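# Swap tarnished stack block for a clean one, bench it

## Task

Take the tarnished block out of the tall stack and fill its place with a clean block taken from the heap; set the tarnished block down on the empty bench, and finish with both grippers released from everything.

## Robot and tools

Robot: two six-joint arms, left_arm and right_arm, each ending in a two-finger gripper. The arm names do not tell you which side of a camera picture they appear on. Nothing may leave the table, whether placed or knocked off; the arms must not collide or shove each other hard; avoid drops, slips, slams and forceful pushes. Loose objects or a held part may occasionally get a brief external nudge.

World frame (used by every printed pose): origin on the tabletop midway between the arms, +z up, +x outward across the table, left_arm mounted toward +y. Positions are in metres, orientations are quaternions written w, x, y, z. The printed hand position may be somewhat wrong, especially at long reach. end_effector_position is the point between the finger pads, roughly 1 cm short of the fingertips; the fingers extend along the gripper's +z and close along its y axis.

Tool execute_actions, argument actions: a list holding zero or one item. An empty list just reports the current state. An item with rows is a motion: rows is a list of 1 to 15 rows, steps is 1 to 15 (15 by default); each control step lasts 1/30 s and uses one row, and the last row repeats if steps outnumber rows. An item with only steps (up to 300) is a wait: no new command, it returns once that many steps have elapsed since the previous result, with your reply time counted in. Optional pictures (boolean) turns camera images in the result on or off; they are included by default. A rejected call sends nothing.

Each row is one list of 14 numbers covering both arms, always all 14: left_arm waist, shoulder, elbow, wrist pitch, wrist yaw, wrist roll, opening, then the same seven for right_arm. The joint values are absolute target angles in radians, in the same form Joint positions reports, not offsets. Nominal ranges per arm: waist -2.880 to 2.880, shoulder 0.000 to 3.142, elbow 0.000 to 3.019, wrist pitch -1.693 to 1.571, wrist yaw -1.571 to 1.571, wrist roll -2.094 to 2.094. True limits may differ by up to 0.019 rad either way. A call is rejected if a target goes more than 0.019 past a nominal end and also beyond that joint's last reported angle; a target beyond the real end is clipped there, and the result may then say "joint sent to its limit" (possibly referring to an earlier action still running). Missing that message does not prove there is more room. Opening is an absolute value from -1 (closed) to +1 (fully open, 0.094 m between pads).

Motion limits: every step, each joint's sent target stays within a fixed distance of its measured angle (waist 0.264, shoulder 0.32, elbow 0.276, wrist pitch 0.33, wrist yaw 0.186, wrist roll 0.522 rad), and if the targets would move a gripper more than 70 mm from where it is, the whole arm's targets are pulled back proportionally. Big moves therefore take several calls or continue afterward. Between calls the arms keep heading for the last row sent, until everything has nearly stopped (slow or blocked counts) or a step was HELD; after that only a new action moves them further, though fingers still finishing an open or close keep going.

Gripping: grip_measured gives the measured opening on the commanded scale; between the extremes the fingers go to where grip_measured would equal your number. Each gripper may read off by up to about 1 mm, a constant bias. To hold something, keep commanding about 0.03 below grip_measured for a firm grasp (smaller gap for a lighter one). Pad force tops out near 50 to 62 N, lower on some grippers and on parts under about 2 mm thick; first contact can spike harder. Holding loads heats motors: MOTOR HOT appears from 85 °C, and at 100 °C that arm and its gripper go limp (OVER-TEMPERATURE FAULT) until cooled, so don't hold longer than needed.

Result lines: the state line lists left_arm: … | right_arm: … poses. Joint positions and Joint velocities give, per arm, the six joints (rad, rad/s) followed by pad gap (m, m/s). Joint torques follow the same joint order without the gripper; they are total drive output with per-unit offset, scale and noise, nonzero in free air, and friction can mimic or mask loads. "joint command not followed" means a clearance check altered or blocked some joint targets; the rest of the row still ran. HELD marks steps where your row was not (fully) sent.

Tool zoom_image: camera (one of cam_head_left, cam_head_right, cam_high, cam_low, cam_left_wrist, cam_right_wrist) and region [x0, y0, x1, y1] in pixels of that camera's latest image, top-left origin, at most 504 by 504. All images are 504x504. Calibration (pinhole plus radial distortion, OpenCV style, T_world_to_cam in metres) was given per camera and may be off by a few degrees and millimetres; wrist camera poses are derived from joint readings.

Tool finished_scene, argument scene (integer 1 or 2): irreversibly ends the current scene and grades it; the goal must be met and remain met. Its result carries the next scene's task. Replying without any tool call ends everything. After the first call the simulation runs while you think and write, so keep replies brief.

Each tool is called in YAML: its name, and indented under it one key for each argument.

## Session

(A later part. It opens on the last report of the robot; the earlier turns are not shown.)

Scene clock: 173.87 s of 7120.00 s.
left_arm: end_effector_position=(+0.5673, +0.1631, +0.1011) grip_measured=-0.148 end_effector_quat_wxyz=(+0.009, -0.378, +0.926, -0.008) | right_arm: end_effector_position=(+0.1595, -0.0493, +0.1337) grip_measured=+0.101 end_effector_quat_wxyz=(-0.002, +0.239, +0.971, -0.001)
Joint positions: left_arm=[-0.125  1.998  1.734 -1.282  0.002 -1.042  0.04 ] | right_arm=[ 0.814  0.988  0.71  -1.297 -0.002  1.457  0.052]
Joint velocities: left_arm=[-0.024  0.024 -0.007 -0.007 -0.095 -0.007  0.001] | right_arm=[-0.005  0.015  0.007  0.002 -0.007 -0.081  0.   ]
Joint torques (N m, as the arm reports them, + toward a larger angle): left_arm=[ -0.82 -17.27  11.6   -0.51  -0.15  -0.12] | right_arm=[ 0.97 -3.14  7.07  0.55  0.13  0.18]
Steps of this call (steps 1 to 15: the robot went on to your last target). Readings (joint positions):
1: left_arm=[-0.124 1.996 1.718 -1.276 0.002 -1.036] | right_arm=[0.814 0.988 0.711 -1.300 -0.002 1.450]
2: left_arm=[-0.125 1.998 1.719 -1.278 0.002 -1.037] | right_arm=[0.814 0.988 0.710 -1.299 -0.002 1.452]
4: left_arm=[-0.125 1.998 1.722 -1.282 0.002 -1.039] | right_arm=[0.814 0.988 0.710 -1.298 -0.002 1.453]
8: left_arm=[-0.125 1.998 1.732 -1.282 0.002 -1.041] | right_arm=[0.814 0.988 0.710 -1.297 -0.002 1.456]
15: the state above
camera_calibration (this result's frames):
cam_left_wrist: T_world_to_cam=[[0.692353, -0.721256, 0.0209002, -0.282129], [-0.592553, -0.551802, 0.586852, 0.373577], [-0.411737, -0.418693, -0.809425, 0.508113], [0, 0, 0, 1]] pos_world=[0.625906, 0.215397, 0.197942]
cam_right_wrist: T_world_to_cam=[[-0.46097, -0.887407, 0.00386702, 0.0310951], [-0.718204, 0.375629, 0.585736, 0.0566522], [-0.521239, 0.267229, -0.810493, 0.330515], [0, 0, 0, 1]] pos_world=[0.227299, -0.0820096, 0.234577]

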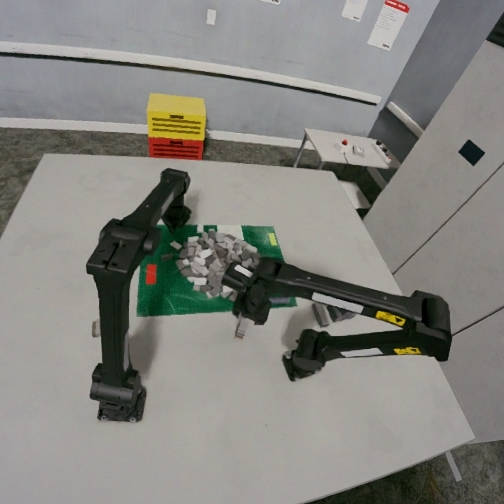

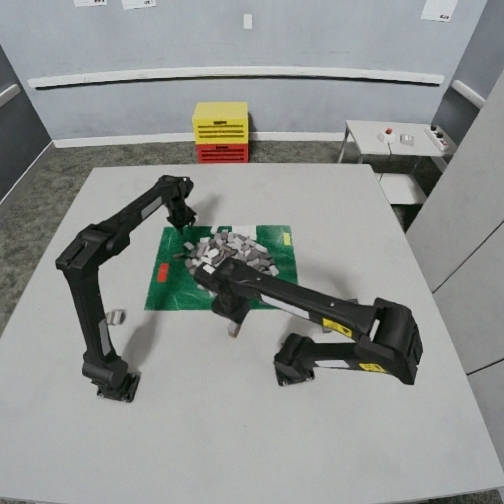

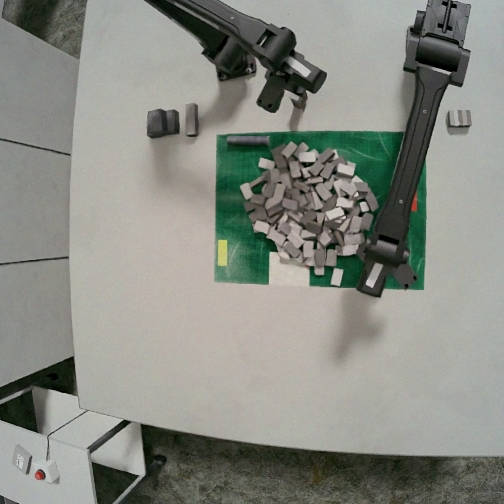

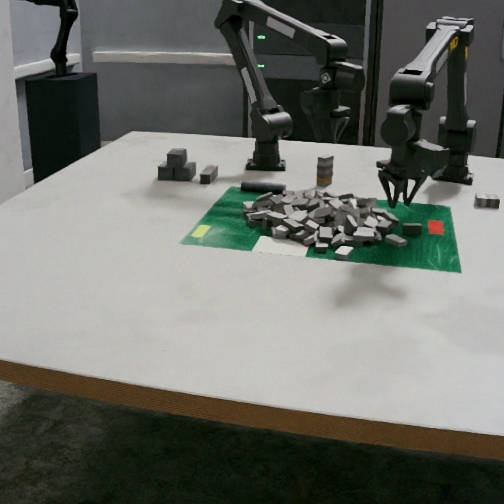

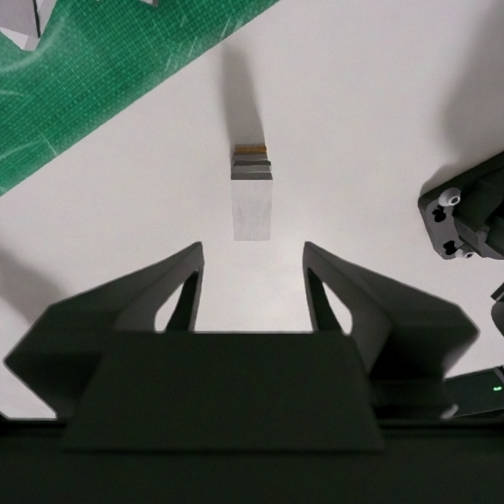

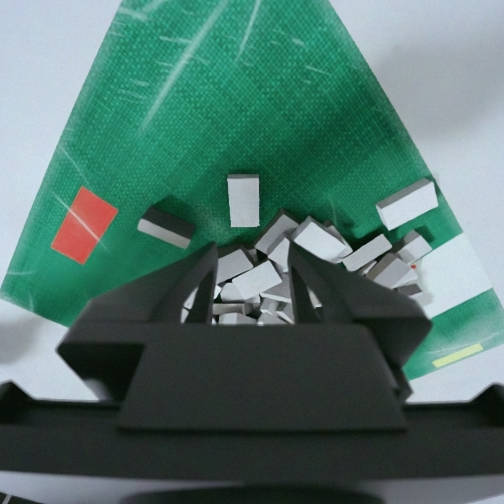

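execute_actions:
  actions:
    - {"rows": [[-0.133,2.000,1.765,-1.284,0,-1.055,-0.15,0.82,0.985,0.695,-1.286,0,1.46,0.1],[-0.133,2.000,1.749,-1.279,0,-1.055,-0.15,0.816,0.994,0.693,-1.284,0,1.46,0.1],[-0.133,2.001,1.748,-1.277,0,-1.055,-0.15,0.814,0.996,0.691,-1.280,0,1.46,0.1],[-0.133,2.002,1.746,-1.275,0,-1.056,-0.15,0.814,0.998,0.688,-1.276,0,1.46,0.1],[-0.133,2.003,1.743,-1.273,0,-1.056,-0.15,0.814,0.999,0.684,-1.271,0,1.46,0.1],[-0.134,2.004,1.740,-1.270,0,-1.056,-0.15,0.814,1.001,0.679,-1.264,0,1.46,0.1],[-0.134,2.006,1.737,-1.266,0,-1.057,-0.15,0.814,1.003,0.674,-1.257,0,1.46,0.1],[-0.134,2.007,1.733,-1.262,0,-1.057,-0.15,0.814,1.006,0.668,-1.248,0,1.46,0.1],[-0.134,2.009,1.729,-1.258,0,-1.058,-0.15,0.814,1.009,0.662,-1.238,0,1.46,0.1],[-0.135,2.011,1.725,-1.253,0,-1.059,-0.15,0.814,1.012,0.655,-1.228,0,1.46,0.1],[-0.135,2.013,1.720,-1.248,0,-1.059,-0.15,0.814,1.016,0.648,-1.217,0,1.46,0.1],[-0.135,2.016,1.715,-1.243,0,-1.060,-0.15,0.814,1.020,0.640,-1.205,0,1.46,0.1],[-0.135,2.018,1.710,-1.237,0,-1.061,-0.15,0.814,1.025,0.632,-1.193,0,1.46,0.1],[-0.136,2.020,1.705,-1.232,0,-1.062,-0.15,0.814,1.029,0.625,-1.180,0,1.46,0.1],[-0.136,2.023,1.700,-1.226,0,-1.063,-0.15,0.814,1.035,0.617,-1.167,0,1.46,0.1]], "steps": 15}
  pictures: false

execute_actions:
  actions:
    - {"rows": [[-0.136,2.025,1.695,-1.220,0,-1.063,-0.15,0.814,1.040,0.609,-1.154,0,1.46,0.1],[-0.137,2.027,1.690,-1.215,0,-1.064,-0.15,0.814,1.045,0.602,-1.141,0,1.46,0.1],[-0.137,2.029,1.685,-1.209,0,-1.065,-0.15,0.814,1.051,0.594,-1.128,0,1.46,0.1],[-0.137,2.032,1.680,-1.204,0,-1.066,-0.15,0.814,1.057,0.587,-1.116,0,1.46,0.1],[-0.138,2.034,1.675,-1.199,0,-1.066,-0.15,0.814,1.062,0.581,-1.104,0,1.46,0.1],[-0.138,2.036,1.671,-1.194,0,-1.067,-0.15,0.814,1.068,0.575,-1.092,0,1.46,0.1],[-0.138,2.038,1.667,-1.190,0,-1.068,-0.15,0.814,1.073,0.569,-1.081,0,1.46,0.1],[-0.138,2.039,1.663,-1.186,0,-1.068,-0.15,0.814,1.077,0.564,-1.072,0,1.46,0.1],[-0.138,2.041,1.660,-1.182,0,-1.069,-0.15,0.814,1.082,0.560,-1.063,0,1.46,0.1],[-0.139,2.042,1.657,-1.179,0,-1.069,-0.15,0.814,1.086,0.556,-1.055,0,1.46,0.1],[-0.139,2.043,1.654,-1.177,0,-1.069,-0.15,0.814,1.089,0.553,-1.049,0,1.46,0.1],[-0.139,2.044,1.652,-1.175,0,-1.070,-0.15,0.814,1.092,0.550,-1.044,0,1.46,0.1],[-0.139,2.045,1.651,-1.173,0,-1.070,-0.15,0.814,1.093,0.548,-1.040,0,1.46,0.1],[-0.139,2.045,1.650,-1.172,0,-1.070,-0.15,0.814,1.095,0.547,-1.038,0,1.46,0.1],[-0.139,2.045,1.650,-1.172,0,-1.070,-0.15,0.814,1.095,0.547,-1.037,0,1.46,0.1]], "steps": 15}
  pictures: false

execute_actions:
  actions:
    - {"steps": 10}

Scene clock: 234.60 s of 7120.00 s.
left_arm: end_effector_position=(+0.5684, +0.1628, +0.0930) grip_measured=-0.148 end_effector_quat_wxyz=(+0.015, -0.381, +0.925, -0.012) | right_arm: end_effector_position=(+0.1599, -0.0486, +0.1065) grip_measured=+0.101 end_effector_quat_wxyz=(+0.001, +0.239, +0.971, +0.005)
Joint positions: left_arm=[-0.125  1.998  1.711 -1.245  0.002 -1.048  0.04 ] | right_arm=[ 0.814  1.009  0.648 -1.201 -0.002  1.457  0.052]
Joint velocities: left_arm=[-0.015  0.005 -0.173  0.154  0.007 -0.037 -0.   ] | right_arm=[-0.005  0.151 -0.232  0.359 -0.007  0.007  0.001]
Joint torques (N m, as the arm reports them, + toward a larger angle): left_arm=[ -0.85 -15.42   7.91   0.1   -0.17  -0.14] | right_arm=[ 0.08 -1.16  6.88  0.52  0.13  0.09]
Steps of this call (steps 1 to 15: the robot went on to your last target; steps 16 to 90: nothing new was sent; then 57.23 s passed at rest; steps 91 to 105: all 15 steps of this action). Readings (joint positions):
91: left_arm=[-0.125 1.998 1.734 -1.282 0.002 -1.043] | right_arm=[0.814 0.988 0.710 -1.297 -0.002 1.457]
92: left_arm=[-0.125 1.998 1.734 -1.282 0.002 -1.043] | right_arm=[0.814 0.988 0.710 -1.296 -0.002 1.457]
94: left_arm=[-0.125 1.998 1.734 -1.282 0.002 -1.043] | right_arm=[0.814 0.988 0.710 -1.292 -0.002 1.457]
98: left_arm=[-0.125 1.998 1.734 -1.278 0.002 -1.044] | right_arm=[0.814 0.988 0.699 -1.270 -0.002 1.457]
105: the state above

Scene clock: 235.10 s of 7120.00 s.
left_arm: end_effector_position=(+0.5599, +0.1651, +0.0572) grip_measured=-0.148 end_effector_quat_wxyz=(+0.005, -0.385, +0.923, -0.005) | right_arm: end_effector_position=(+0.1591, -0.0498, +0.0615) grip_measured=+0.101 end_effector_quat_wxyz=(-0.001, +0.239, +0.971, +0.000)
Joint positions: left_arm=[-0.125  2.022  1.65  -1.184  0.002 -1.057  0.04 ] | right_arm=[ 0.814  1.083  0.564 -1.052 -0.002  1.457  0.052]
Joint velocities: left_arm=[-0.015  0.044 -0.051  0.032  0.007  0.022 -0.   ] | right_arm=[-0.005  0.024 -0.032  0.076  0.007  0.022 -0.001]
Joint torques (N m, as the arm reports them, + toward a larger angle): left_arm=[ -0.75 -16.     7.83   0.1   -0.15  -0.16] | right_arm=[ 0.09 -2.14  6.45  0.55  0.13  0.09]
Steps of this call (steps 1 to 15: all 15 steps of this action). Readings (joint positions):
1: left_arm=[-0.125 1.998 1.705 -1.241 0.002 -1.048] | right_arm=[0.814 1.015 0.640 -1.188 -0.002 1.457]
2: left_arm=[-0.125 1.998 1.699 -1.235 0.002 -1.049] | right_arm=[0.814 1.021 0.632 -1.175 -0.002 1.457]
4: left_arm=[-0.125 2.000 1.689 -1.225 0.002 -1.050] | right_arm=[0.814 1.033 0.616 -1.149 -0.002 1.457]
8: left_arm=[-0.125 2.006 1.671 -1.205 0.002 -1.053] | right_arm=[0.814 1.057 0.589 -1.102 -0.002 1.457]
15: the state above

Scene clock: 235.43 s of 7120.00 s.
left_arm: end_effector_position=(+0.5596, +0.1652, +0.0547) grip_measured=-0.148 end_effector_quat_wxyz=(+0.004, -0.385, +0.923, -0.004) | right_arm: end_effector_position=(+0.1595, -0.0494, +0.0608) grip_measured=+0.101 end_effector_quat_wxyz=(-0.001, +0.239, +0.971, +0.002)
Joint positions: left_arm=[-0.125  2.025  1.648 -1.182  0.002 -1.057  0.04 ] | right_arm=[ 0.814  1.084  0.562 -1.046 -0.002  1.457  0.052]
Joint velocities: left_arm=[-0.005 -0.005 -0.012 -0.002  0.022  0.095 -0.001] | right_arm=[-0.005 -0.005 -0.012  0.007  0.051  0.037  0.   ]
Joint torques (N m, as the arm reports them, + toward a larger angle): left_arm=[ -0.86 -16.09   7.76   0.02  -0.13  -0.15] | right_arm=[ 0.08 -2.05  6.2   0.56  0.13  0.09]
Steps of this call (steps 1 to 10: the robot went on to your last target). Readings (joint positions):
1: left_arm=[-0.125 2.023 1.649 -1.184 0.002 -1.057] | right_arm=[0.814 1.083 0.562 -1.049 -0.002 1.457]
2: left_arm=[-0.125 2.024 1.648 -1.183 0.002 -1.057] | right_arm=[0.814 1.084 0.562 -1.048 -0.002 1.457]
4: left_arm=[-0.125 2.025 1.648 -1.183 0.002 -1.057] | right_arm=[0.814 1.084 0.562 -1.047 -0.002 1.457]
8: left_arm=[-0.125 2.025 1.648 -1.182 0.002 -1.057] | right_arm=[0.814 1.084 0.562 -1.046 -0.002 1.457]
10: the state above
camera_calibration (this result's frames):
cam_left_wrist: T_world_to_cam=[[0.703451, -0.710651, 0.0114835, -0.28181], [-0.57771, -0.562296, 0.591671, 0.390602], [-0.414015, -0.422846, -0.806098, 0.470051], [0, 0, 0, 1]] pos_world=[0.618501, 0.218124, 0.151035]
cam_right_wrist: T_world_to_cam=[[-0.461311, -0.887236, -0.00219434, 0.0317034], [-0.720066, 0.372946, 0.585163, 0.0995428], [-0.518359, 0.271522, -0.810913, 0.2712], [0, 0, 0, 1]] pos_world=[0.226882, -0.0826326, 0.16174]

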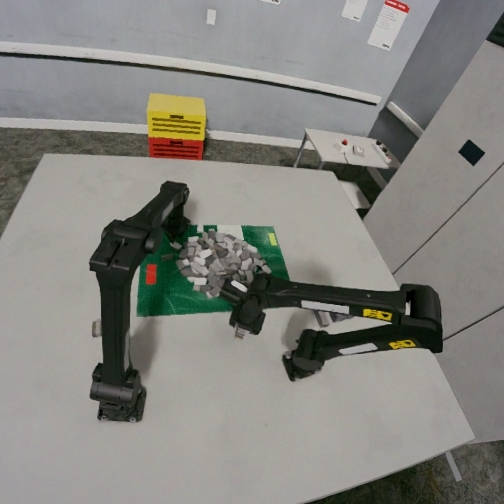

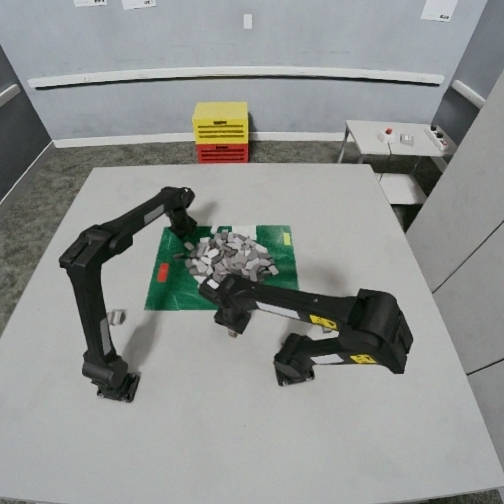

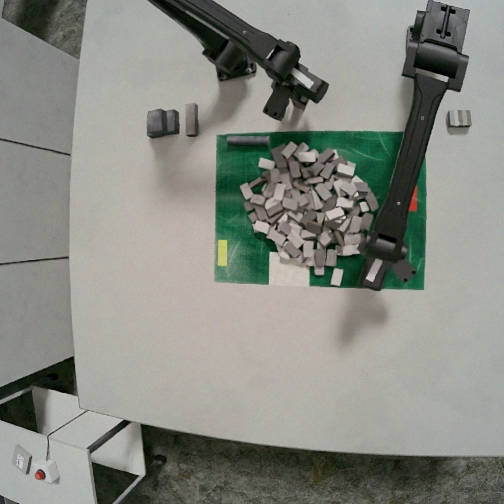

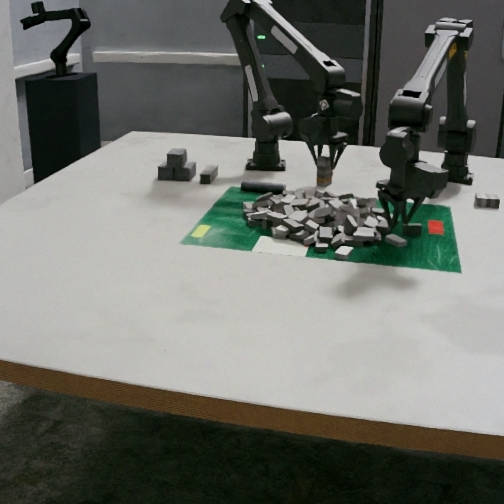

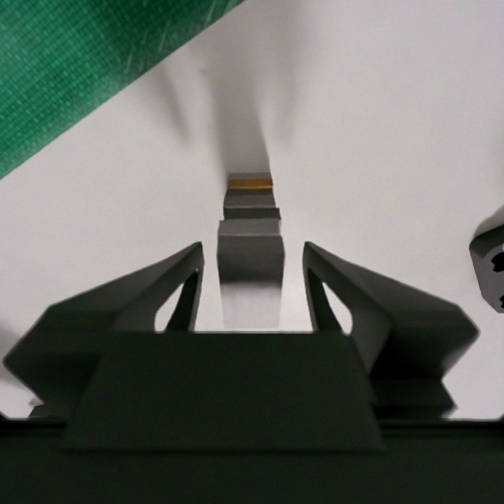

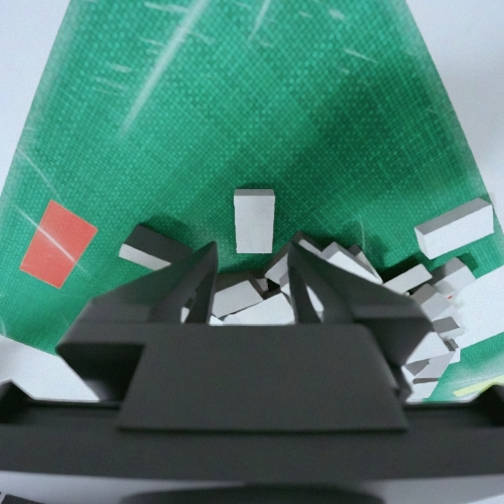

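zoom_image:
  camera: "cam_low"
  region: [285, 115, 365, 195]

zoom_image:
  camera: "cam_left_wrist"
  region: [169, 165, 337, 333]

zoom_image:
  camera: "cam_right_wrist"
  region: [190, 170, 316, 296]

Region (285, 115, 365, 195) of cam_low's 504x504 image, scaled by 6.300, with more detail than that image has.

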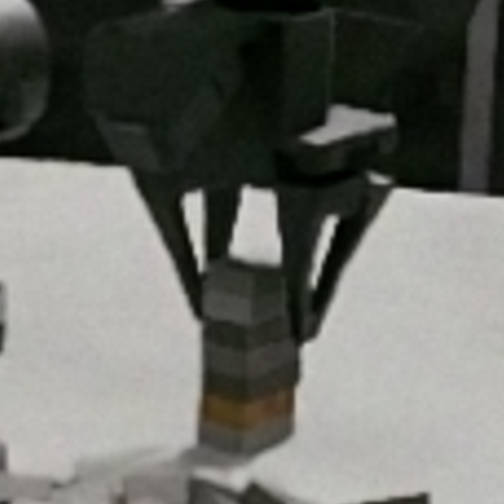

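Region (169, 165, 337, 333) of cam_left_wrist's 504x504 image, scaled by 3.000, with more detail than that image has.

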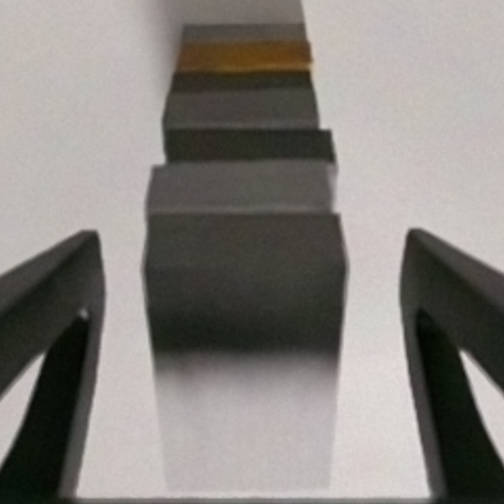

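Region (190, 170, 316, 296) of cam_right_wrist's 504x504 image, scaled by 4.000, with more detail than that image has.

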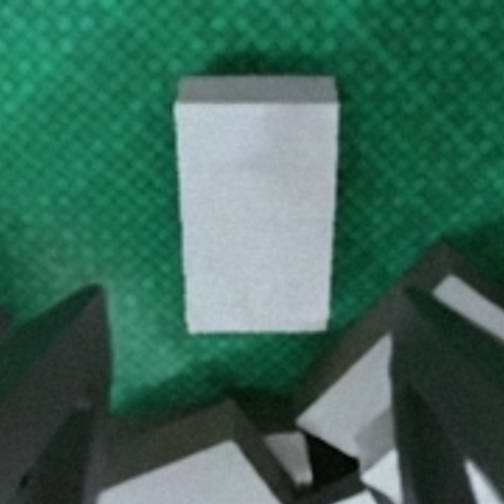

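execute_actions:
  actions:
    - {"rows": [[-0.135,2.0453,1.6498,-1.1716,0.001,-1.07,-0.15,0.814,1.0955,0.5467,-1.0362,0,1.46,0.1],[-0.132,2.0461,1.6494,-1.1706,0.002,-1.07,-0.15,0.814,1.0971,0.5457,-1.0337,0,1.46,0.1],[-0.13,2.0475,1.6486,-1.1688,0.003,-1.07,-0.15,0.814,1.0996,0.5441,-1.0297,0,1.46,0.1],[-0.13,2.0493,1.6476,-1.1665,0.004,-1.07,-0.15,0.814,1.1031,0.5420,-1.0242,0,1.46,0.1],[-0.13,2.0516,1.6463,-1.1635,0.005,-1.07,-0.15,0.814,1.1074,0.5393,-1.0173,0,1.46,0.1],[-0.13,2.0543,1.6448,-1.1600,0.006,-1.07,-0.15,0.814,1.1124,0.5361,-1.0093,0,1.46,0.1],[-0.13,2.0573,1.6432,-1.1562,0.007,-1.07,-0.15,0.814,1.1181,0.5326,-1.0003,0,1.46,0.1],[-0.13,2.0605,1.6414,-1.1520,0.008,-1.07,-0.15,0.814,1.1242,0.5288,-0.9906,0,1.46,0.1],[-0.13,2.0640,1.6395,-1.1475,0.009,-1.07,-0.15,0.814,1.1306,0.5248,-0.9803,0,1.46,0.1],[-0.13,2.0675,1.6375,-1.1430,0.01,-1.07,-0.15,0.814,1.1373,0.5207,-0.9698,0,1.46,0.1],[-0.13,2.0710,1.6355,-1.1385,0.011,-1.07,-0.15,0.814,1.1439,0.5165,-0.9593,0,1.46,0.08],[-0.13,2.0745,1.6336,-1.1340,0.012,-1.07,-0.15,0.814,1.1503,0.5125,-0.9490,0,1.46,0.06],[-0.13,2.0777,1.6318,-1.1298,0.013,-1.07,-0.15,0.814,1.1564,0.5087,-0.9393,0,1.46,0.04],[-0.13,2.0807,1.6302,-1.1260,0.013,-1.07,-0.15,0.814,1.1621,0.5052,-0.9303,0,1.46,0.02],[-0.13,2.0834,1.6287,-1.1225,0.013,-1.07,-0.15,0.814,1.1671,0.5020,-0.9223,0,1.46,0.0]], "steps": 15}
  pictures: false

execute_actions:
  actions:
    - {"rows": [[-0.13,2.0857,1.6274,-1.1195,0.013,-1.07,-0.15,0.814,1.1714,0.4993,-0.9154,0,1.46,-0.02],[-0.13,2.0875,1.6264,-1.1172,0.013,-1.07,-0.15,0.814,1.1749,0.4972,-0.9099,0,1.46,-0.04],[-0.13,2.0889,1.6256,-1.1154,0.013,-1.07,-0.15,0.814,1.1774,0.4956,-0.9059,0,1.46,-0.06],[-0.13,2.0897,1.6252,-1.1144,0.013,-1.07,-0.15,0.814,1.1790,0.4946,-0.9034,0,1.46,-0.08],[-0.13,2.09,1.625,-1.114,0.013,-1.07,-0.15,0.814,1.1795,0.4943,-0.9026,0,1.46,-0.1]], "steps": 14}

Scene clock: 279.63 s of 7120.00 s.
left_arm: end_effector_position=(+0.5626, +0.1628, +0.0385) grip_measured=-0.148 end_effector_quat_wxyz=(+0.005, -0.385, +0.923, -0.011) | right_arm: end_effector_position=(+0.1604, -0.0479, +0.0354) grip_measured=+0.011 end_effector_quat_wxyz=(-0.001, +0.239, +0.971, +0.001)
Joint positions: left_arm=[-0.125  2.045  1.635 -1.139  0.011 -1.058  0.04 ] | right_arm=[ 0.814  1.145  0.524 -0.949 -0.002  1.457  0.047]
Joint velocities: left_arm=[-0.005  0.142 -0.076  0.125 -0.022 -0.007 -0.   ] | right_arm=[ 0.005  0.2   -0.115  0.232  0.051  0.022 -0.019]
Joint torques (N m, as the arm reports them, + toward a larger angle): left_arm=[ -0.22 -15.02   7.43   0.04   0.01  -0.14] | right_arm=[ 0.05 -2.75  5.85  0.37  0.12  0.09]
Steps of this call (steps 1 to 15: the robot went on to your last target; steps 16 to 90: nothing new was sent; then 40.70 s passed at rest; steps 91 to 105: all 15 steps of this action). Readings (joint positions):
91: left_arm=[-0.125 2.025 1.648 -1.182 0.002 -1.058] | right_arm=[0.814 1.084 0.562 -1.046 -0.002 1.457]
92: left_arm=[-0.125 2.025 1.648 -1.181 0.002 -1.058] | right_arm=[0.814 1.084 0.562 -1.046 -0.002 1.457]
94: left_arm=[-0.125 2.025 1.648 -1.179 0.002 -1.058] | right_arm=[0.814 1.085 0.562 -1.041 -0.002 1.457]
98: left_arm=[-0.125 2.026 1.647 -1.169 0.005 -1.058] | right_arm=[0.814 1.095 0.555 -1.015 -0.002 1.457]
105: the state above

Scene clock: 280.10 s of 7120.00 s.
left_arm: end_effector_position=(+0.5586, +0.1639, +0.0171) grip_measured=-0.148 end_effector_quat_wxyz=(-0.005, -0.385, +0.923, -0.003) | right_arm: end_effector_position=(+0.1601, -0.0484, +0.0256) grip_measured=-0.098 end_effector_quat_wxyz=(-0.001, +0.239, +0.971, -0.000)
Joint positions: left_arm=[-0.125  2.074  1.622 -1.123  0.011 -1.058  0.04 ] | right_arm=[ 0.814  1.168  0.509 -0.912 -0.002  1.457  0.042]
Joint velocities: left_arm=[-0.015  0.015  0.012  0.002  0.022 -0.022  0.   ] | right_arm=[ 0.005  0.005 -0.002 -0.012 -0.007  0.051 -0.001]
Joint torques (N m, as the arm reports them, + toward a larger angle): left_arm=[ -0.32 -16.31   7.63   0.09  -0.01  -0.14] | right_arm=[ 0.09 -2.54  5.7   0.58  0.13  0.09]
Steps of this call (steps 1 to 14: all 14 steps of this action). Readings (joint positions):
1: left_arm=[-0.125 2.049 1.633 -1.136 0.011 -1.058] | right_arm=[0.814 1.151 0.520 -0.940 -0.002 1.457]
2: left_arm=[-0.125 2.054 1.631 -1.133 0.011 -1.058] | right_arm=[0.814 1.157 0.516 -0.933 -0.002 1.457]
4: left_arm=[-0.125 2.063 1.627 -1.128 0.011 -1.058] | right_arm=[0.814 1.165 0.511 -0.921 -0.002 1.457]
8: left_arm=[-0.125 2.073 1.622 -1.125 0.011 -1.058] | right_arm=[0.814 1.168 0.509 -0.913 -0.002 1.457]
14: the state above
camera_calibration (this result's frames):
cam_left_wrist: T_world_to_cam=[[0.703817, -0.710379, 0.00185465, -0.2817], [-0.566607, -0.559794, 0.604638, 0.404664], [-0.428484, -0.426605, -0.796498, 0.447277], [0, 0, 0, 1]] pos_world=[0.619202, 0.217225, 0.112102]
cam_right_wrist: T_world_to_cam=[[-0.461312, -0.887237, 0.0012157, 0.0327453], [-0.718939, 0.374609, 0.585487, 0.120135], [-0.519921, 0.269219, -0.810681, 0.242887], [0, 0, 0, 1]] pos_world=[0.227758, -0.0813405, 0.126526]

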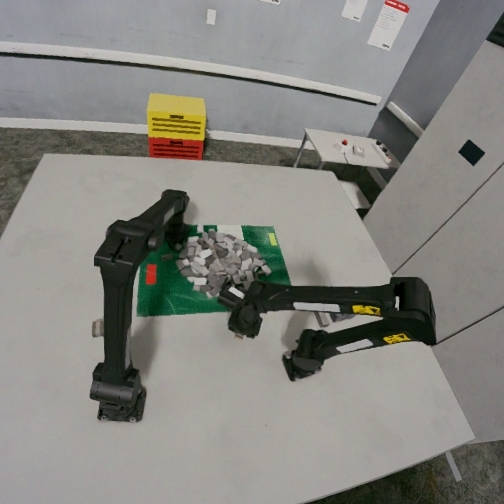

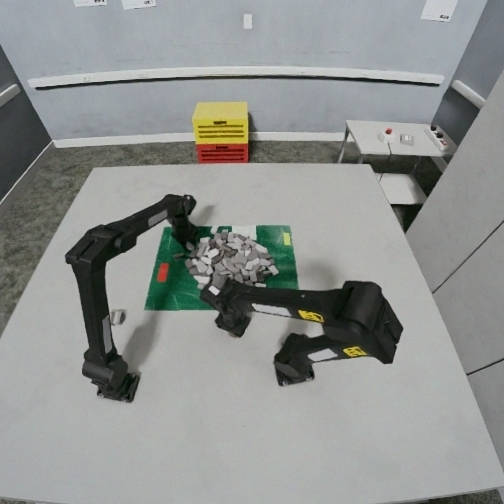

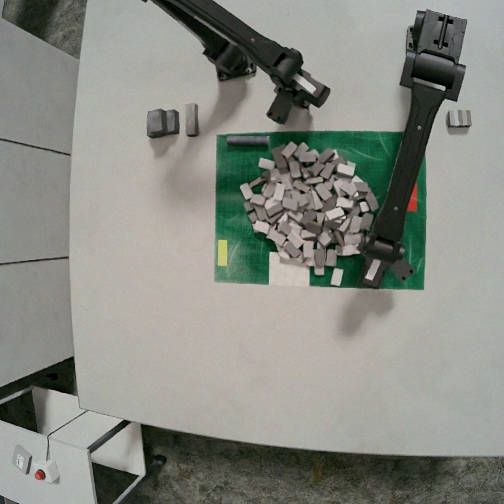

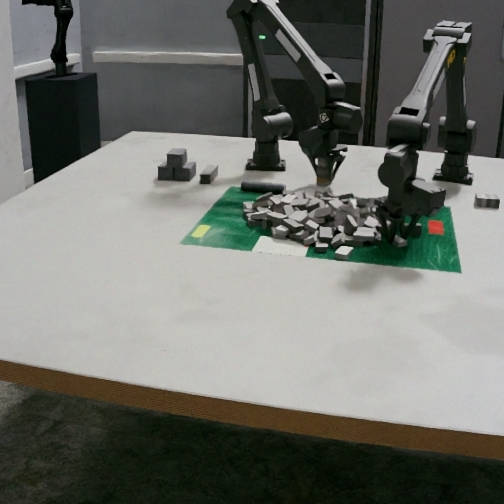

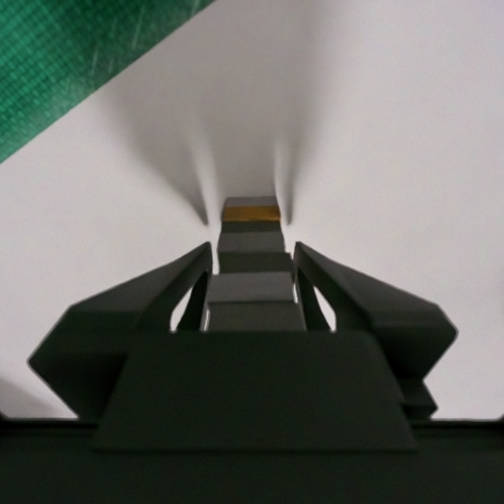

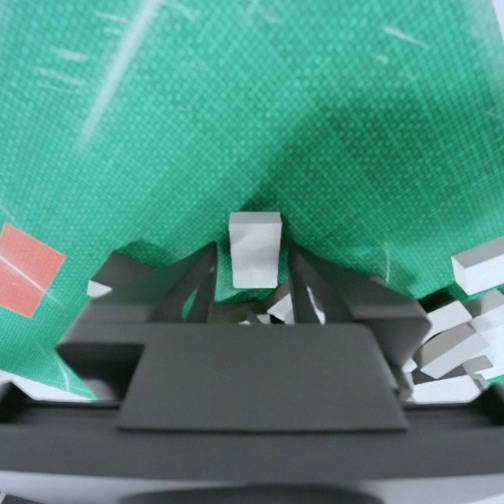

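zoom_image:
  camera: "cam_low"
  region: [295, 135, 355, 195]

zoom_image:
  camera: "cam_left_wrist"
  region: [169, 175, 337, 343]

zoom_image:
  camera: "cam_right_wrist"
  region: [190, 195, 316, 321]

zoom_image:
  camera: "cam_low"
  region: [365, 195, 435, 265]

Region (295, 135, 355, 195) of cam_low's 504x504 image, scaled by 8.400, with more detail than that image has.

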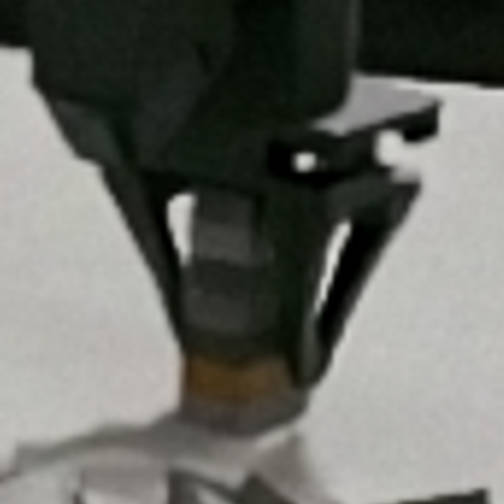

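Region (169, 175, 337, 343) of cam_left_wrist's 504x504 image, scaled by 3.000, with more detail than that image has.

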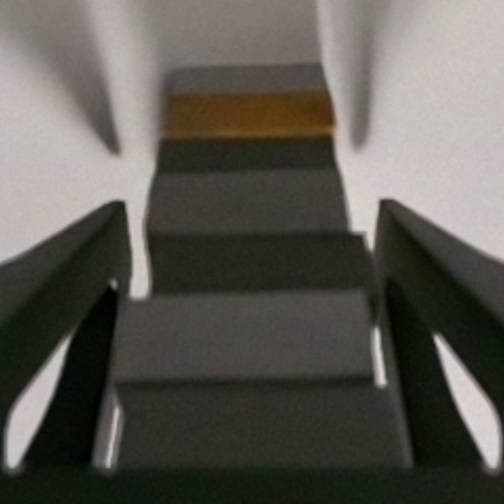

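Region (190, 195, 316, 321) of cam_right_wrist's 504x504 image, scaled by 4.000, with more detail than that image has.

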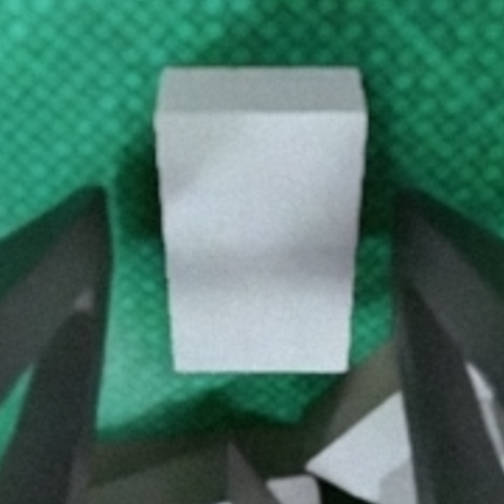

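Region (365, 195, 435, 265) of cam_low's 504x504 image, scaled by 7.200, with more detail than that image has.

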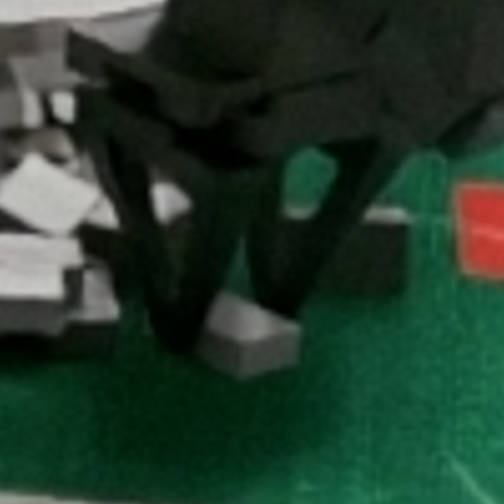

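execute_actions:
  actions:
    - {"rows": [[-0.13,2.09,1.624,-1.111,0.013,-1.07,-0.18,0.814,1.1795,0.4943,-0.9026,0,1.46,-0.15],[-0.13,2.09,1.623,-1.108,0.013,-1.07,-0.21,0.814,1.1795,0.4943,-0.9026,0,1.46,-0.2],[-0.13,2.09,1.622,-1.105,0.013,-1.07,-0.24,0.814,1.1795,0.4943,-0.9026,0,1.46,-0.25],[-0.13,2.09,1.621,-1.102,0.013,-1.07,-0.27,0.814,1.1795,0.4943,-0.9026,0,1.46,-0.29],[-0.13,2.09,1.620,-1.100,0.013,-1.07,-0.30,0.814,1.1795,0.4943,-0.9026,0,1.46,-0.32],[-0.13,2.09,1.619,-1.099,0.013,-1.07,-0.33,0.814,1.1795,0.4943,-0.9026,0,1.46,-0.345],[-0.13,2.09,1.619,-1.099,0.013,-1.07,-0.35,0.814,1.1795,0.4943,-0.9026,0,1.46,-0.365],[-0.13,2.09,1.619,-1.099,0.013,-1.07,-0.37,0.814,1.1795,0.4943,-0.9026,0,1.46,-0.385],[-0.13,2.09,1.619,-1.099,0.013,-1.07,-0.39,0.814,1.1795,0.4943,-0.9026,0,1.46,-0.40],[-0.13,2.09,1.619,-1.099,0.013,-1.07,-0.41,0.814,1.1795,0.4943,-0.9026,0,1.46,-0.415],[-0.13,2.09,1.619,-1.099,0.013,-1.07,-0.425,0.814,1.1795,0.4943,-0.9026,0,1.46,-0.43],[-0.13,2.09,1.619,-1.099,0.013,-1.07,-0.44,0.814,1.1795,0.4943,-0.9026,0,1.46,-0.44],[-0.13,2.09,1.619,-1.099,0.013,-1.07,-0.45,0.814,1.1795,0.4943,-0.9026,0,1.46,-0.45],[-0.13,2.09,1.619,-1.099,0.013,-1.07,-0.46,0.814,1.1795,0.4943,-0.9026,0,1.46,-0.46],[-0.13,2.09,1.619,-1.099,0.013,-1.07,-0.47,0.814,1.1795,0.4943,-0.9026,0,1.46,-0.47]], "steps": 15}
  pictures: false

execute_actions:
  actions:
    - {"rows": [[-0.13,2.09,1.619,-1.099,0.013,-1.07,-0.48,0.814,1.1795,0.4943,-0.9026,0,1.46,-0.48],[-0.13,2.09,1.619,-1.099,0.013,-1.07,-0.49,0.814,1.1795,0.4943,-0.9026,0,1.46,-0.49],[-0.13,2.09,1.619,-1.099,0.013,-1.07,-0.50,0.814,1.1795,0.4943,-0.9026,0,1.46,-0.50]], "steps": 8}

Scene clock: 315.43 s of 7120.00 s.
left_arm: end_effector_position=(+0.5620, +0.1629, +0.0171) grip_measured=-0.462 end_effector_quat_wxyz=(+0.001, -0.385, +0.923, -0.007) | right_arm: end_effector_position=(+0.1601, -0.0484, +0.0256) grip_measured=-0.462 end_effector_quat_wxyz=(-0.001, +0.239, +0.971, -0.000)
Joint positions: left_arm=[-0.125  2.074  1.622 -1.109  0.011 -1.058  0.025] | right_arm=[ 0.814  1.168  0.509 -0.912 -0.002  1.457  0.025]
Joint velocities: left_arm=[-0.015  0.005 -0.017 -0.012 -0.051  0.022 -0.006] | right_arm=[-0.015 -0.015  0.007 -0.002 -0.007 -0.066 -0.008]
Joint torques (N m, as the arm reports them, + toward a larger angle): left_arm=[ -0.22 -16.2    7.12   0.1    0.    -0.15] | right_arm=[ 0.   -2.63  5.71  0.52  0.13  0.11]
Steps of this call (steps 1 to 15: the robot went on to your last target; steps 16 to 90: nothing new was sent; then 31.83 s passed at rest; steps 91 to 105: all 15 steps of this action). Readings (joint positions):
91: left_arm=[-0.125 2.074 1.622 -1.123 0.011 -1.058] | right_arm=[0.814 1.168 0.509 -0.912 -0.002 1.457]
92: left_arm=[-0.125 2.074 1.622 -1.122 0.011 -1.058] | right_arm=[0.814 1.168 0.509 -0.912 -0.002 1.457]
94: left_arm=[-0.125 2.074 1.622 -1.117 0.011 -1.058] | right_arm=[0.814 1.168 0.509 -0.912 -0.002 1.457]
98: left_arm=[-0.125 2.074 1.622 -1.109 0.011 -1.058] | right_arm=[0.814 1.168 0.509 -0.912 -0.002 1.457]
105: the state above

Scene clock: 315.70 s of 7120.00 s.
left_arm: end_effector_position=(+0.5620, +0.1629, +0.0171) grip_measured=-0.481 end_effector_quat_wxyz=(+0.001, -0.385, +0.923, -0.007) | right_arm: end_effector_position=(+0.1601, -0.0484, +0.0256) grip_measured=-0.483 end_effector_quat_wxyz=(-0.001, +0.239, +0.971, -0.000)
Joint positions: left_arm=[-0.125  2.074  1.622 -1.109  0.011 -1.058  0.024] | right_arm=[ 0.814  1.168  0.509 -0.912 -0.002  1.457  0.024]
Joint velocities: left_arm=[-0.005 -0.005 -0.007 -0.007 -0.022 -0.051  0.   ] | right_arm=[ 0.005  0.015 -0.002 -0.007 -0.007  0.022  0.   ]
Joint torques (N m, as the arm reports them, + toward a larger angle): left_arm=[ -0.49 -16.15   7.19   0.13  -0.01  -0.14] | right_arm=[ 0.06 -2.54  5.7   0.56  0.13  0.09]
Steps of this call (steps 1 to 8: all 8 steps of this action). Readings (joint positions):
1: left_arm=[-0.125 2.074 1.622 -1.109 0.011 -1.058] | right_arm=[0.814 1.168 0.509 -0.912 -0.002 1.457]
2: left_arm=[-0.125 2.074 1.622 -1.109 0.011 -1.058] | right_arm=[0.814 1.168 0.509 -0.912 -0.002 1.457]
4: left_arm=[-0.125 2.074 1.622 -1.109 0.011 -1.058] | right_arm=[0.814 1.168 0.509 -0.912 -0.002 1.457]
8: the state above
camera_calibration (this result's frames):
cam_left_wrist: T_world_to_cam=[[0.703703, -0.710348, 0.0144094, -0.284943], [-0.575022, -0.557496, 0.598789, 0.410536], [-0.417316, -0.429656, -0.800777, 0.44265], [0, 0, 0, 1]] pos_world=[0.621307, 0.21665, 0.112745]
cam_right_wrist: T_world_to_cam=[[-0.461312, -0.887237, 0.0012157, 0.0327453], [-0.718939, 0.374609, 0.585487, 0.120135], [-0.519921, 0.269219, -0.810681, 0.242887], [0, 0, 0, 1]] pos_world=[0.227758, -0.0813405, 0.126526]

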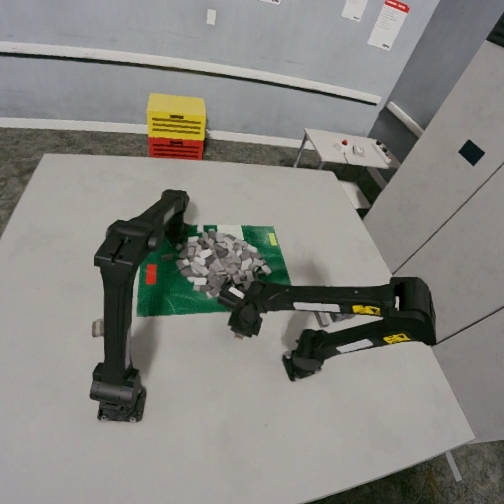

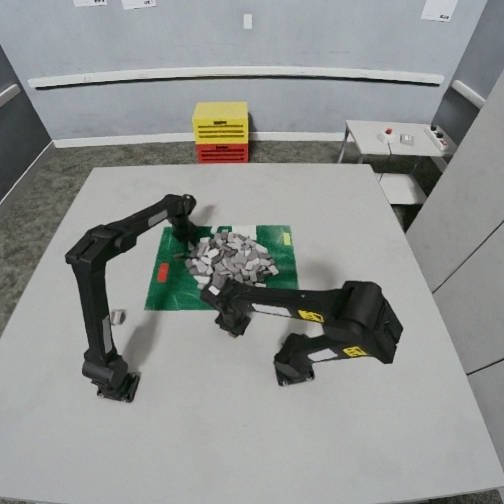

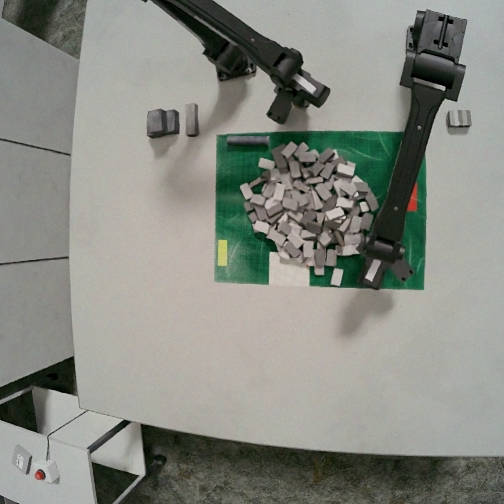

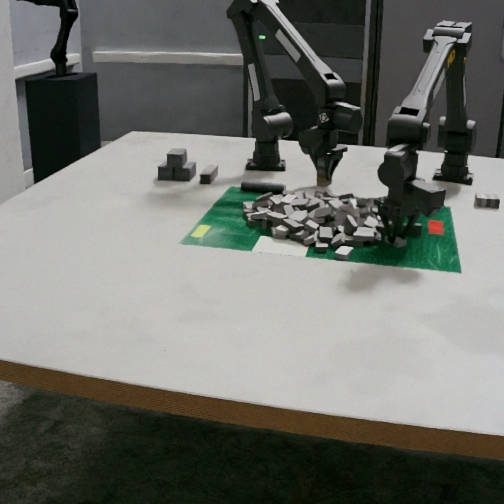

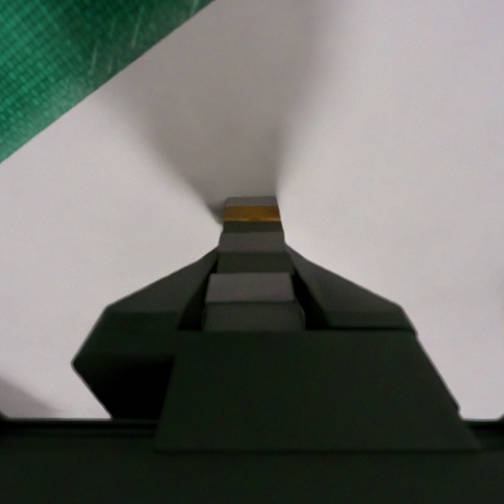

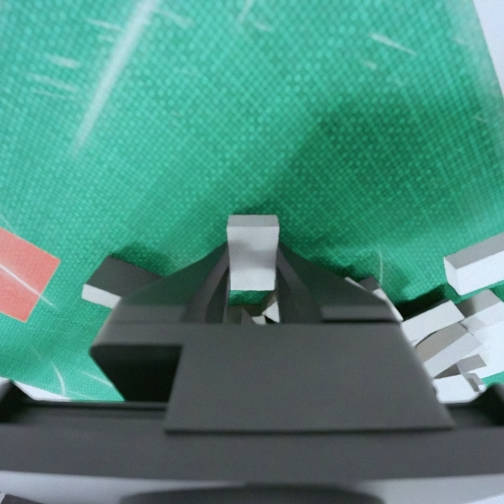

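zoom_image:
  camera: "cam_low"
  region: [305, 155, 345, 195]

zoom_image:
  camera: "cam_low"
  region: [375, 215, 425, 265]

Region (305, 155, 345, 195) of cam_low's 504x504 image, scaled by 12.600, with more detail than that image has.

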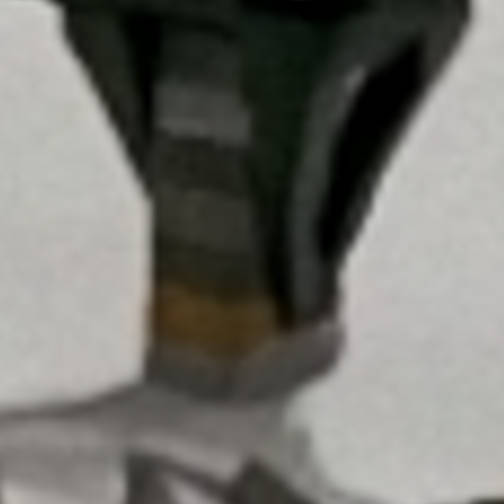

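Region (375, 215, 425, 265) of cam_low's 504x504 image, scaled by 10.080, with more detail than that image has.

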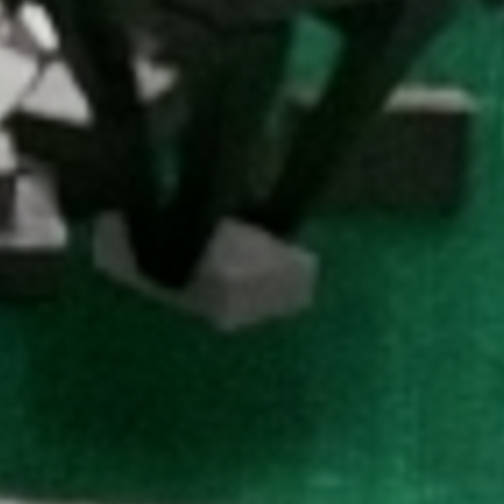

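execute_actions:
  actions:
    - {"rows": [[-0.13,2.08,1.63,-1.104,0.013,-1.065,-0.51,0.814,1.172,0.51,-0.908,0,1.46,-0.51],[-0.13,2.068,1.64,-1.109,0.013,-1.06,-0.515,0.814,1.165,0.525,-0.912,0,1.46,-0.518],[-0.13,2.058,1.645,-1.113,0.013,-1.06,-0.515,0.814,1.159,0.537,-0.916,0,1.46,-0.518],[-0.13,2.054,1.645,-1.116,0.013,-1.06,-0.515,0.814,1.1566,0.5403,-0.919,0,1.46,-0.518],[-0.13,2.051,1.645,-1.118,0.013,-1.06,-0.515,0.814,1.1556,0.5411,-0.9216,0,1.46,-0.518],[-0.13,2.047,1.645,-1.121,0.013,-1.06,-0.515,0.814,1.1539,0.5423,-0.9233,0,1.46,-0.518],[-0.13,2.041,1.645,-1.125,0.013,-1.06,-0.515,0.814,1.1516,0.5441,-0.9262,0,1.46,-0.518],[-0.13,2.033,1.645,-1.131,0.013,-1.06,-0.515,0.814,1.1487,0.5463,-0.9301,0,1.46,-0.518],[-0.13,2.024,1.645,-1.139,0.013,-1.06,-0.515,0.814,1.1454,0.5489,-0.9349,0,1.46,-0.518],[-0.13,2.014,1.645,-1.148,0.013,-1.06,-0.515,0.814,1.1416,0.5517,-0.9406,0,1.46,-0.518],[-0.13,2.003,1.645,-1.158,0.012,-1.06,-0.515,0.814,1.1375,0.5549,-0.9469,0,1.46,-0.518],[-0.13,1.992,1.645,-1.169,0.011,-1.06,-0.515,0.814,1.1332,0.5581,-0.9538,0,1.46,-0.518],[-0.13,1.980,1.645,-1.180,0.01,-1.06,-0.515,0.814,1.1288,0.5615,-0.9611,0,1.46,-0.518],[-0.13,1.968,1.645,-1.192,0.009,-1.06,-0.515,0.814,1.1243,0.5649,-0.9685,0,1.46,-0.518],[-0.13,1.957,1.645,-1.204,0.008,-1.06,-0.515,0.814,1.1200,0.5681,-0.9759,0,1.46,-0.518]], "steps": 15}
  pictures: false

execute_actions:
  actions:
    - {"rows": [[-0.13,1.946,1.645,-1.215,0.007,-1.06,-0.515,0.814,1.1159,0.5713,-0.9832,0,1.46,-0.518],[-0.13,1.936,1.645,-1.226,0.006,-1.06,-0.515,0.814,1.1121,0.5741,-0.9901,0,1.46,-0.518],[-0.13,1.927,1.645,-1.236,0.005,-1.06,-0.515,0.814,1.1088,0.5767,-0.9964,0,1.46,-0.518],[-0.13,1.919,1.645,-1.245,0.004,-1.06,-0.515,0.814,1.1059,0.5789,-1.0021,0,1.46,-0.518],[-0.13,1.913,1.645,-1.253,0.003,-1.06,-0.515,0.814,1.1036,0.5807,-1.0069,0,1.46,-0.518],[-0.13,1.909,1.645,-1.259,0.002,-1.06,-0.515,0.814,1.1019,0.5819,-1.0108,0,1.46,-0.518],[-0.13,1.906,1.645,-1.263,0.001,-1.06,-0.515,0.814,1.1009,0.5827,-1.0137,0,1.46,-0.518],[-0.13,1.905,1.645,-1.266,0,-1.06,-0.515,0.814,1.1005,0.583,-1.0154,0,1.46,-0.518],[-0.13,1.905,1.645,-1.267,0,-1.06,-0.515,0.814,1.1005,0.583,-1.016,0,1.46,-0.518]], "steps": 15}

Scene clock: 344.23 s of 7120.00 s.
left_arm: end_effector_position=(+0.5492, +0.1664, +0.0322) grip_measured=-0.482 end_effector_quat_wxyz=(-0.015, -0.385, +0.923, +0.005) | right_arm: end_effector_position=(+0.1552, -0.0557, +0.0279) grip_measured=-0.483 end_effector_quat_wxyz=(-0.006, +0.239, +0.971, -0.014)
Joint positions: left_arm=[-0.125  2.048  1.622 -1.174  0.011 -1.058  0.024] | right_arm=[ 0.814  1.158  0.509 -0.952 -0.002  1.457  0.024]
Joint velocities: left_arm=[ 0.015 -0.288 -0.002 -0.339  0.037 -0.022  0.   ] | right_arm=[ 0.005 -0.103  0.012 -0.208 -0.007 -0.022 -0.001]
Joint torques (N m, as the arm reports them, + toward a larger angle): left_arm=[ -0.41 -22.45   9.03  -0.47  -0.17  -0.04] | right_arm=[ 0.12 -5.52 10.67  0.06  0.13  0.09]
Steps of this call (steps 1 to 15: the robot went on to your last target; steps 16 to 90: nothing new was sent; then 25.03 s passed at rest; steps 91 to 105: all 15 steps of this action). Readings (joint positions):
91: left_arm=[-0.125 2.074 1.622 -1.109 0.011 -1.058] | right_arm=[0.814 1.168 0.509 -0.912 -0.002 1.457]
92: left_arm=[-0.125 2.074 1.622 -1.109 0.011 -1.058] | right_arm=[0.814 1.168 0.509 -0.912 -0.002 1.457]
94: left_arm=[-0.125 2.074 1.622 -1.109 0.011 -1.058] | right_arm=[0.814 1.168 0.509 -0.912 -0.002 1.457]
98: left_arm=[-0.125 2.074 1.622 -1.114 0.011 -1.058] | right_arm=[0.814 1.168 0.509 -0.913 -0.002 1.457]
105: the state above

Scene clock: 344.73 s of 7120.00 s.
left_arm: end_effector_position=(+0.5371, +0.1712, +0.1085) grip_measured=-0.482 end_effector_quat_wxyz=(+0.007, -0.385, +0.923, -0.007) | right_arm: end_effector_position=(+0.1496, -0.0639, +0.0355) grip_measured=-0.483 end_effector_quat_wxyz=(-0.010, +0.239, +0.971, -0.023)
Joint positions: left_arm=[-0.125  1.914  1.622 -1.259  0.002 -1.058  0.024] | right_arm=[ 0.814  1.123  0.509 -1.006 -0.002  1.457  0.024]
Joint velocities: left_arm=[-0.005 -0.005 -0.012 -0.022 -0.007 -0.037 -0.001] | right_arm=[-0.005  0.005 -0.002 -0.017  0.007  0.051 -0.001]
Joint torques (N m, as the arm reports them, + toward a larger angle): left_arm=[ -0.53 -16.97   9.41  -0.45  -0.17  -0.02] | right_arm=[ 0.07 -4.54 11.72 -0.15  0.13  0.1 ]
Steps of this call (steps 1 to 15: all 15 steps of this action). Readings (joint positions):
1: left_arm=[-0.125 2.037 1.622 -1.186 0.010 -1.058] | right_arm=[0.814 1.154 0.509 -0.959 -0.002 1.457]
2: left_arm=[-0.125 2.025 1.622 -1.197 0.009 -1.058] | right_arm=[0.814 1.149 0.509 -0.967 -0.002 1.457]
4: left_arm=[-0.125 1.997 1.622 -1.218 0.007 -1.058] | right_arm=[0.814 1.139 0.509 -0.980 -0.002 1.457]
8: left_arm=[-0.125 1.941 1.622 -1.249 0.003 -1.058] | right_arm=[0.814 1.125 0.509 -1.000 -0.002 1.457]
15: the state above
camera_calibration (this result's frames):
cam_left_wrist: T_world_to_cam=[[0.703613, -0.710352, 0.0181433, -0.263196], [-0.581511, -0.560944, 0.589226, 0.351255], [-0.40838, -0.425137, -0.807765, 0.50416], [0, 0, 0, 1]] pos_world=[0.595335, 0.224409, 0.20505]
cam_right_wrist: T_world_to_cam=[[-0.460593, -0.886176, 0.0504501, 0.0123244], [-0.702585, 0.398726, 0.5894, 0.11154], [-0.542428, 0.236028, -0.806264, 0.250713], [0, 0, 0, 1]] pos_world=[0.220036, -0.0927273, 0.135777]

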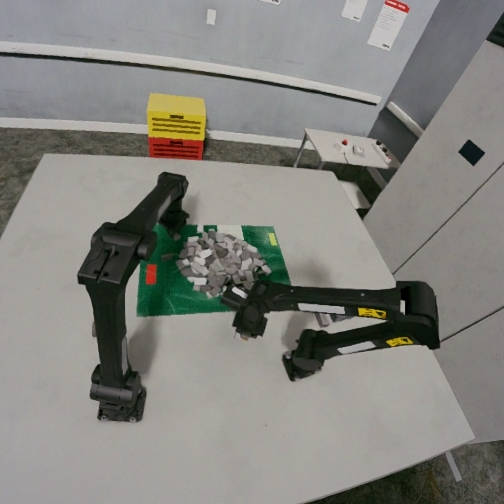

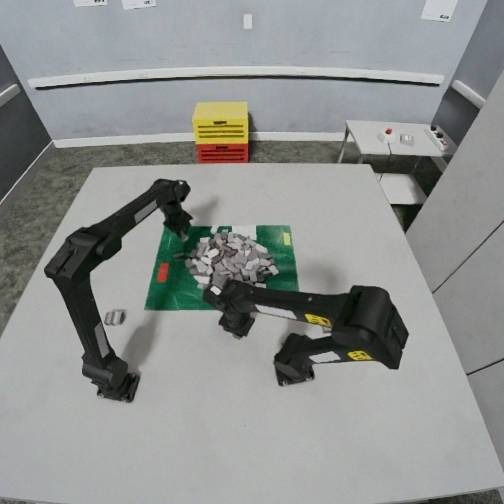

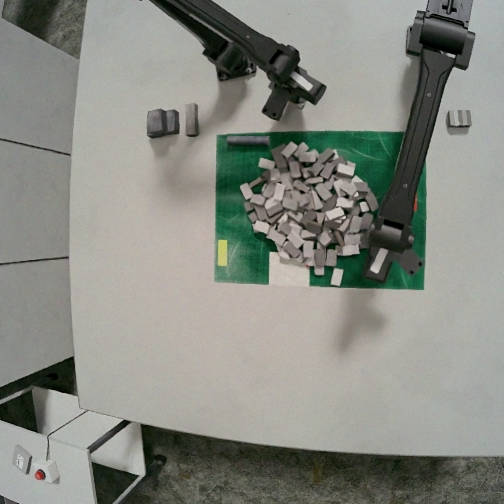

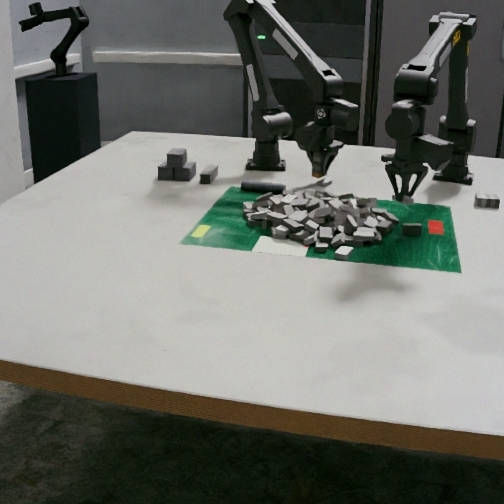

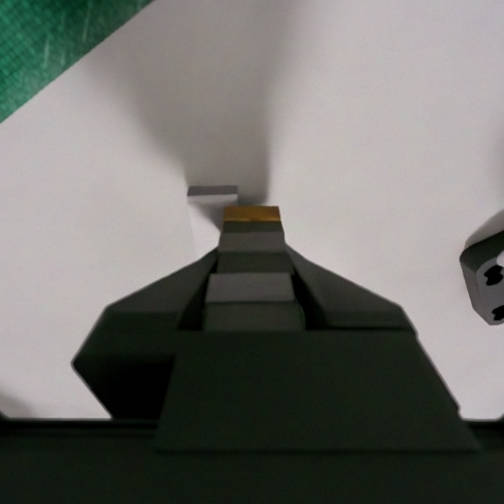

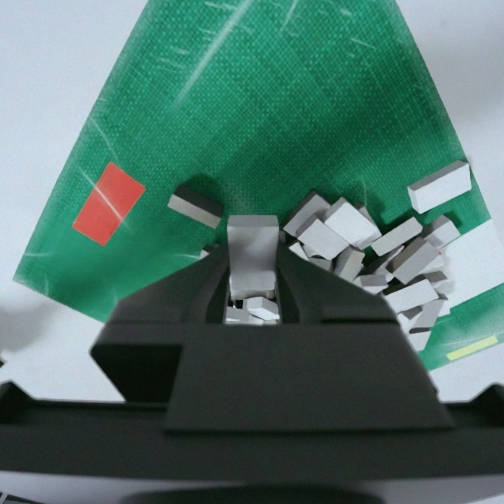

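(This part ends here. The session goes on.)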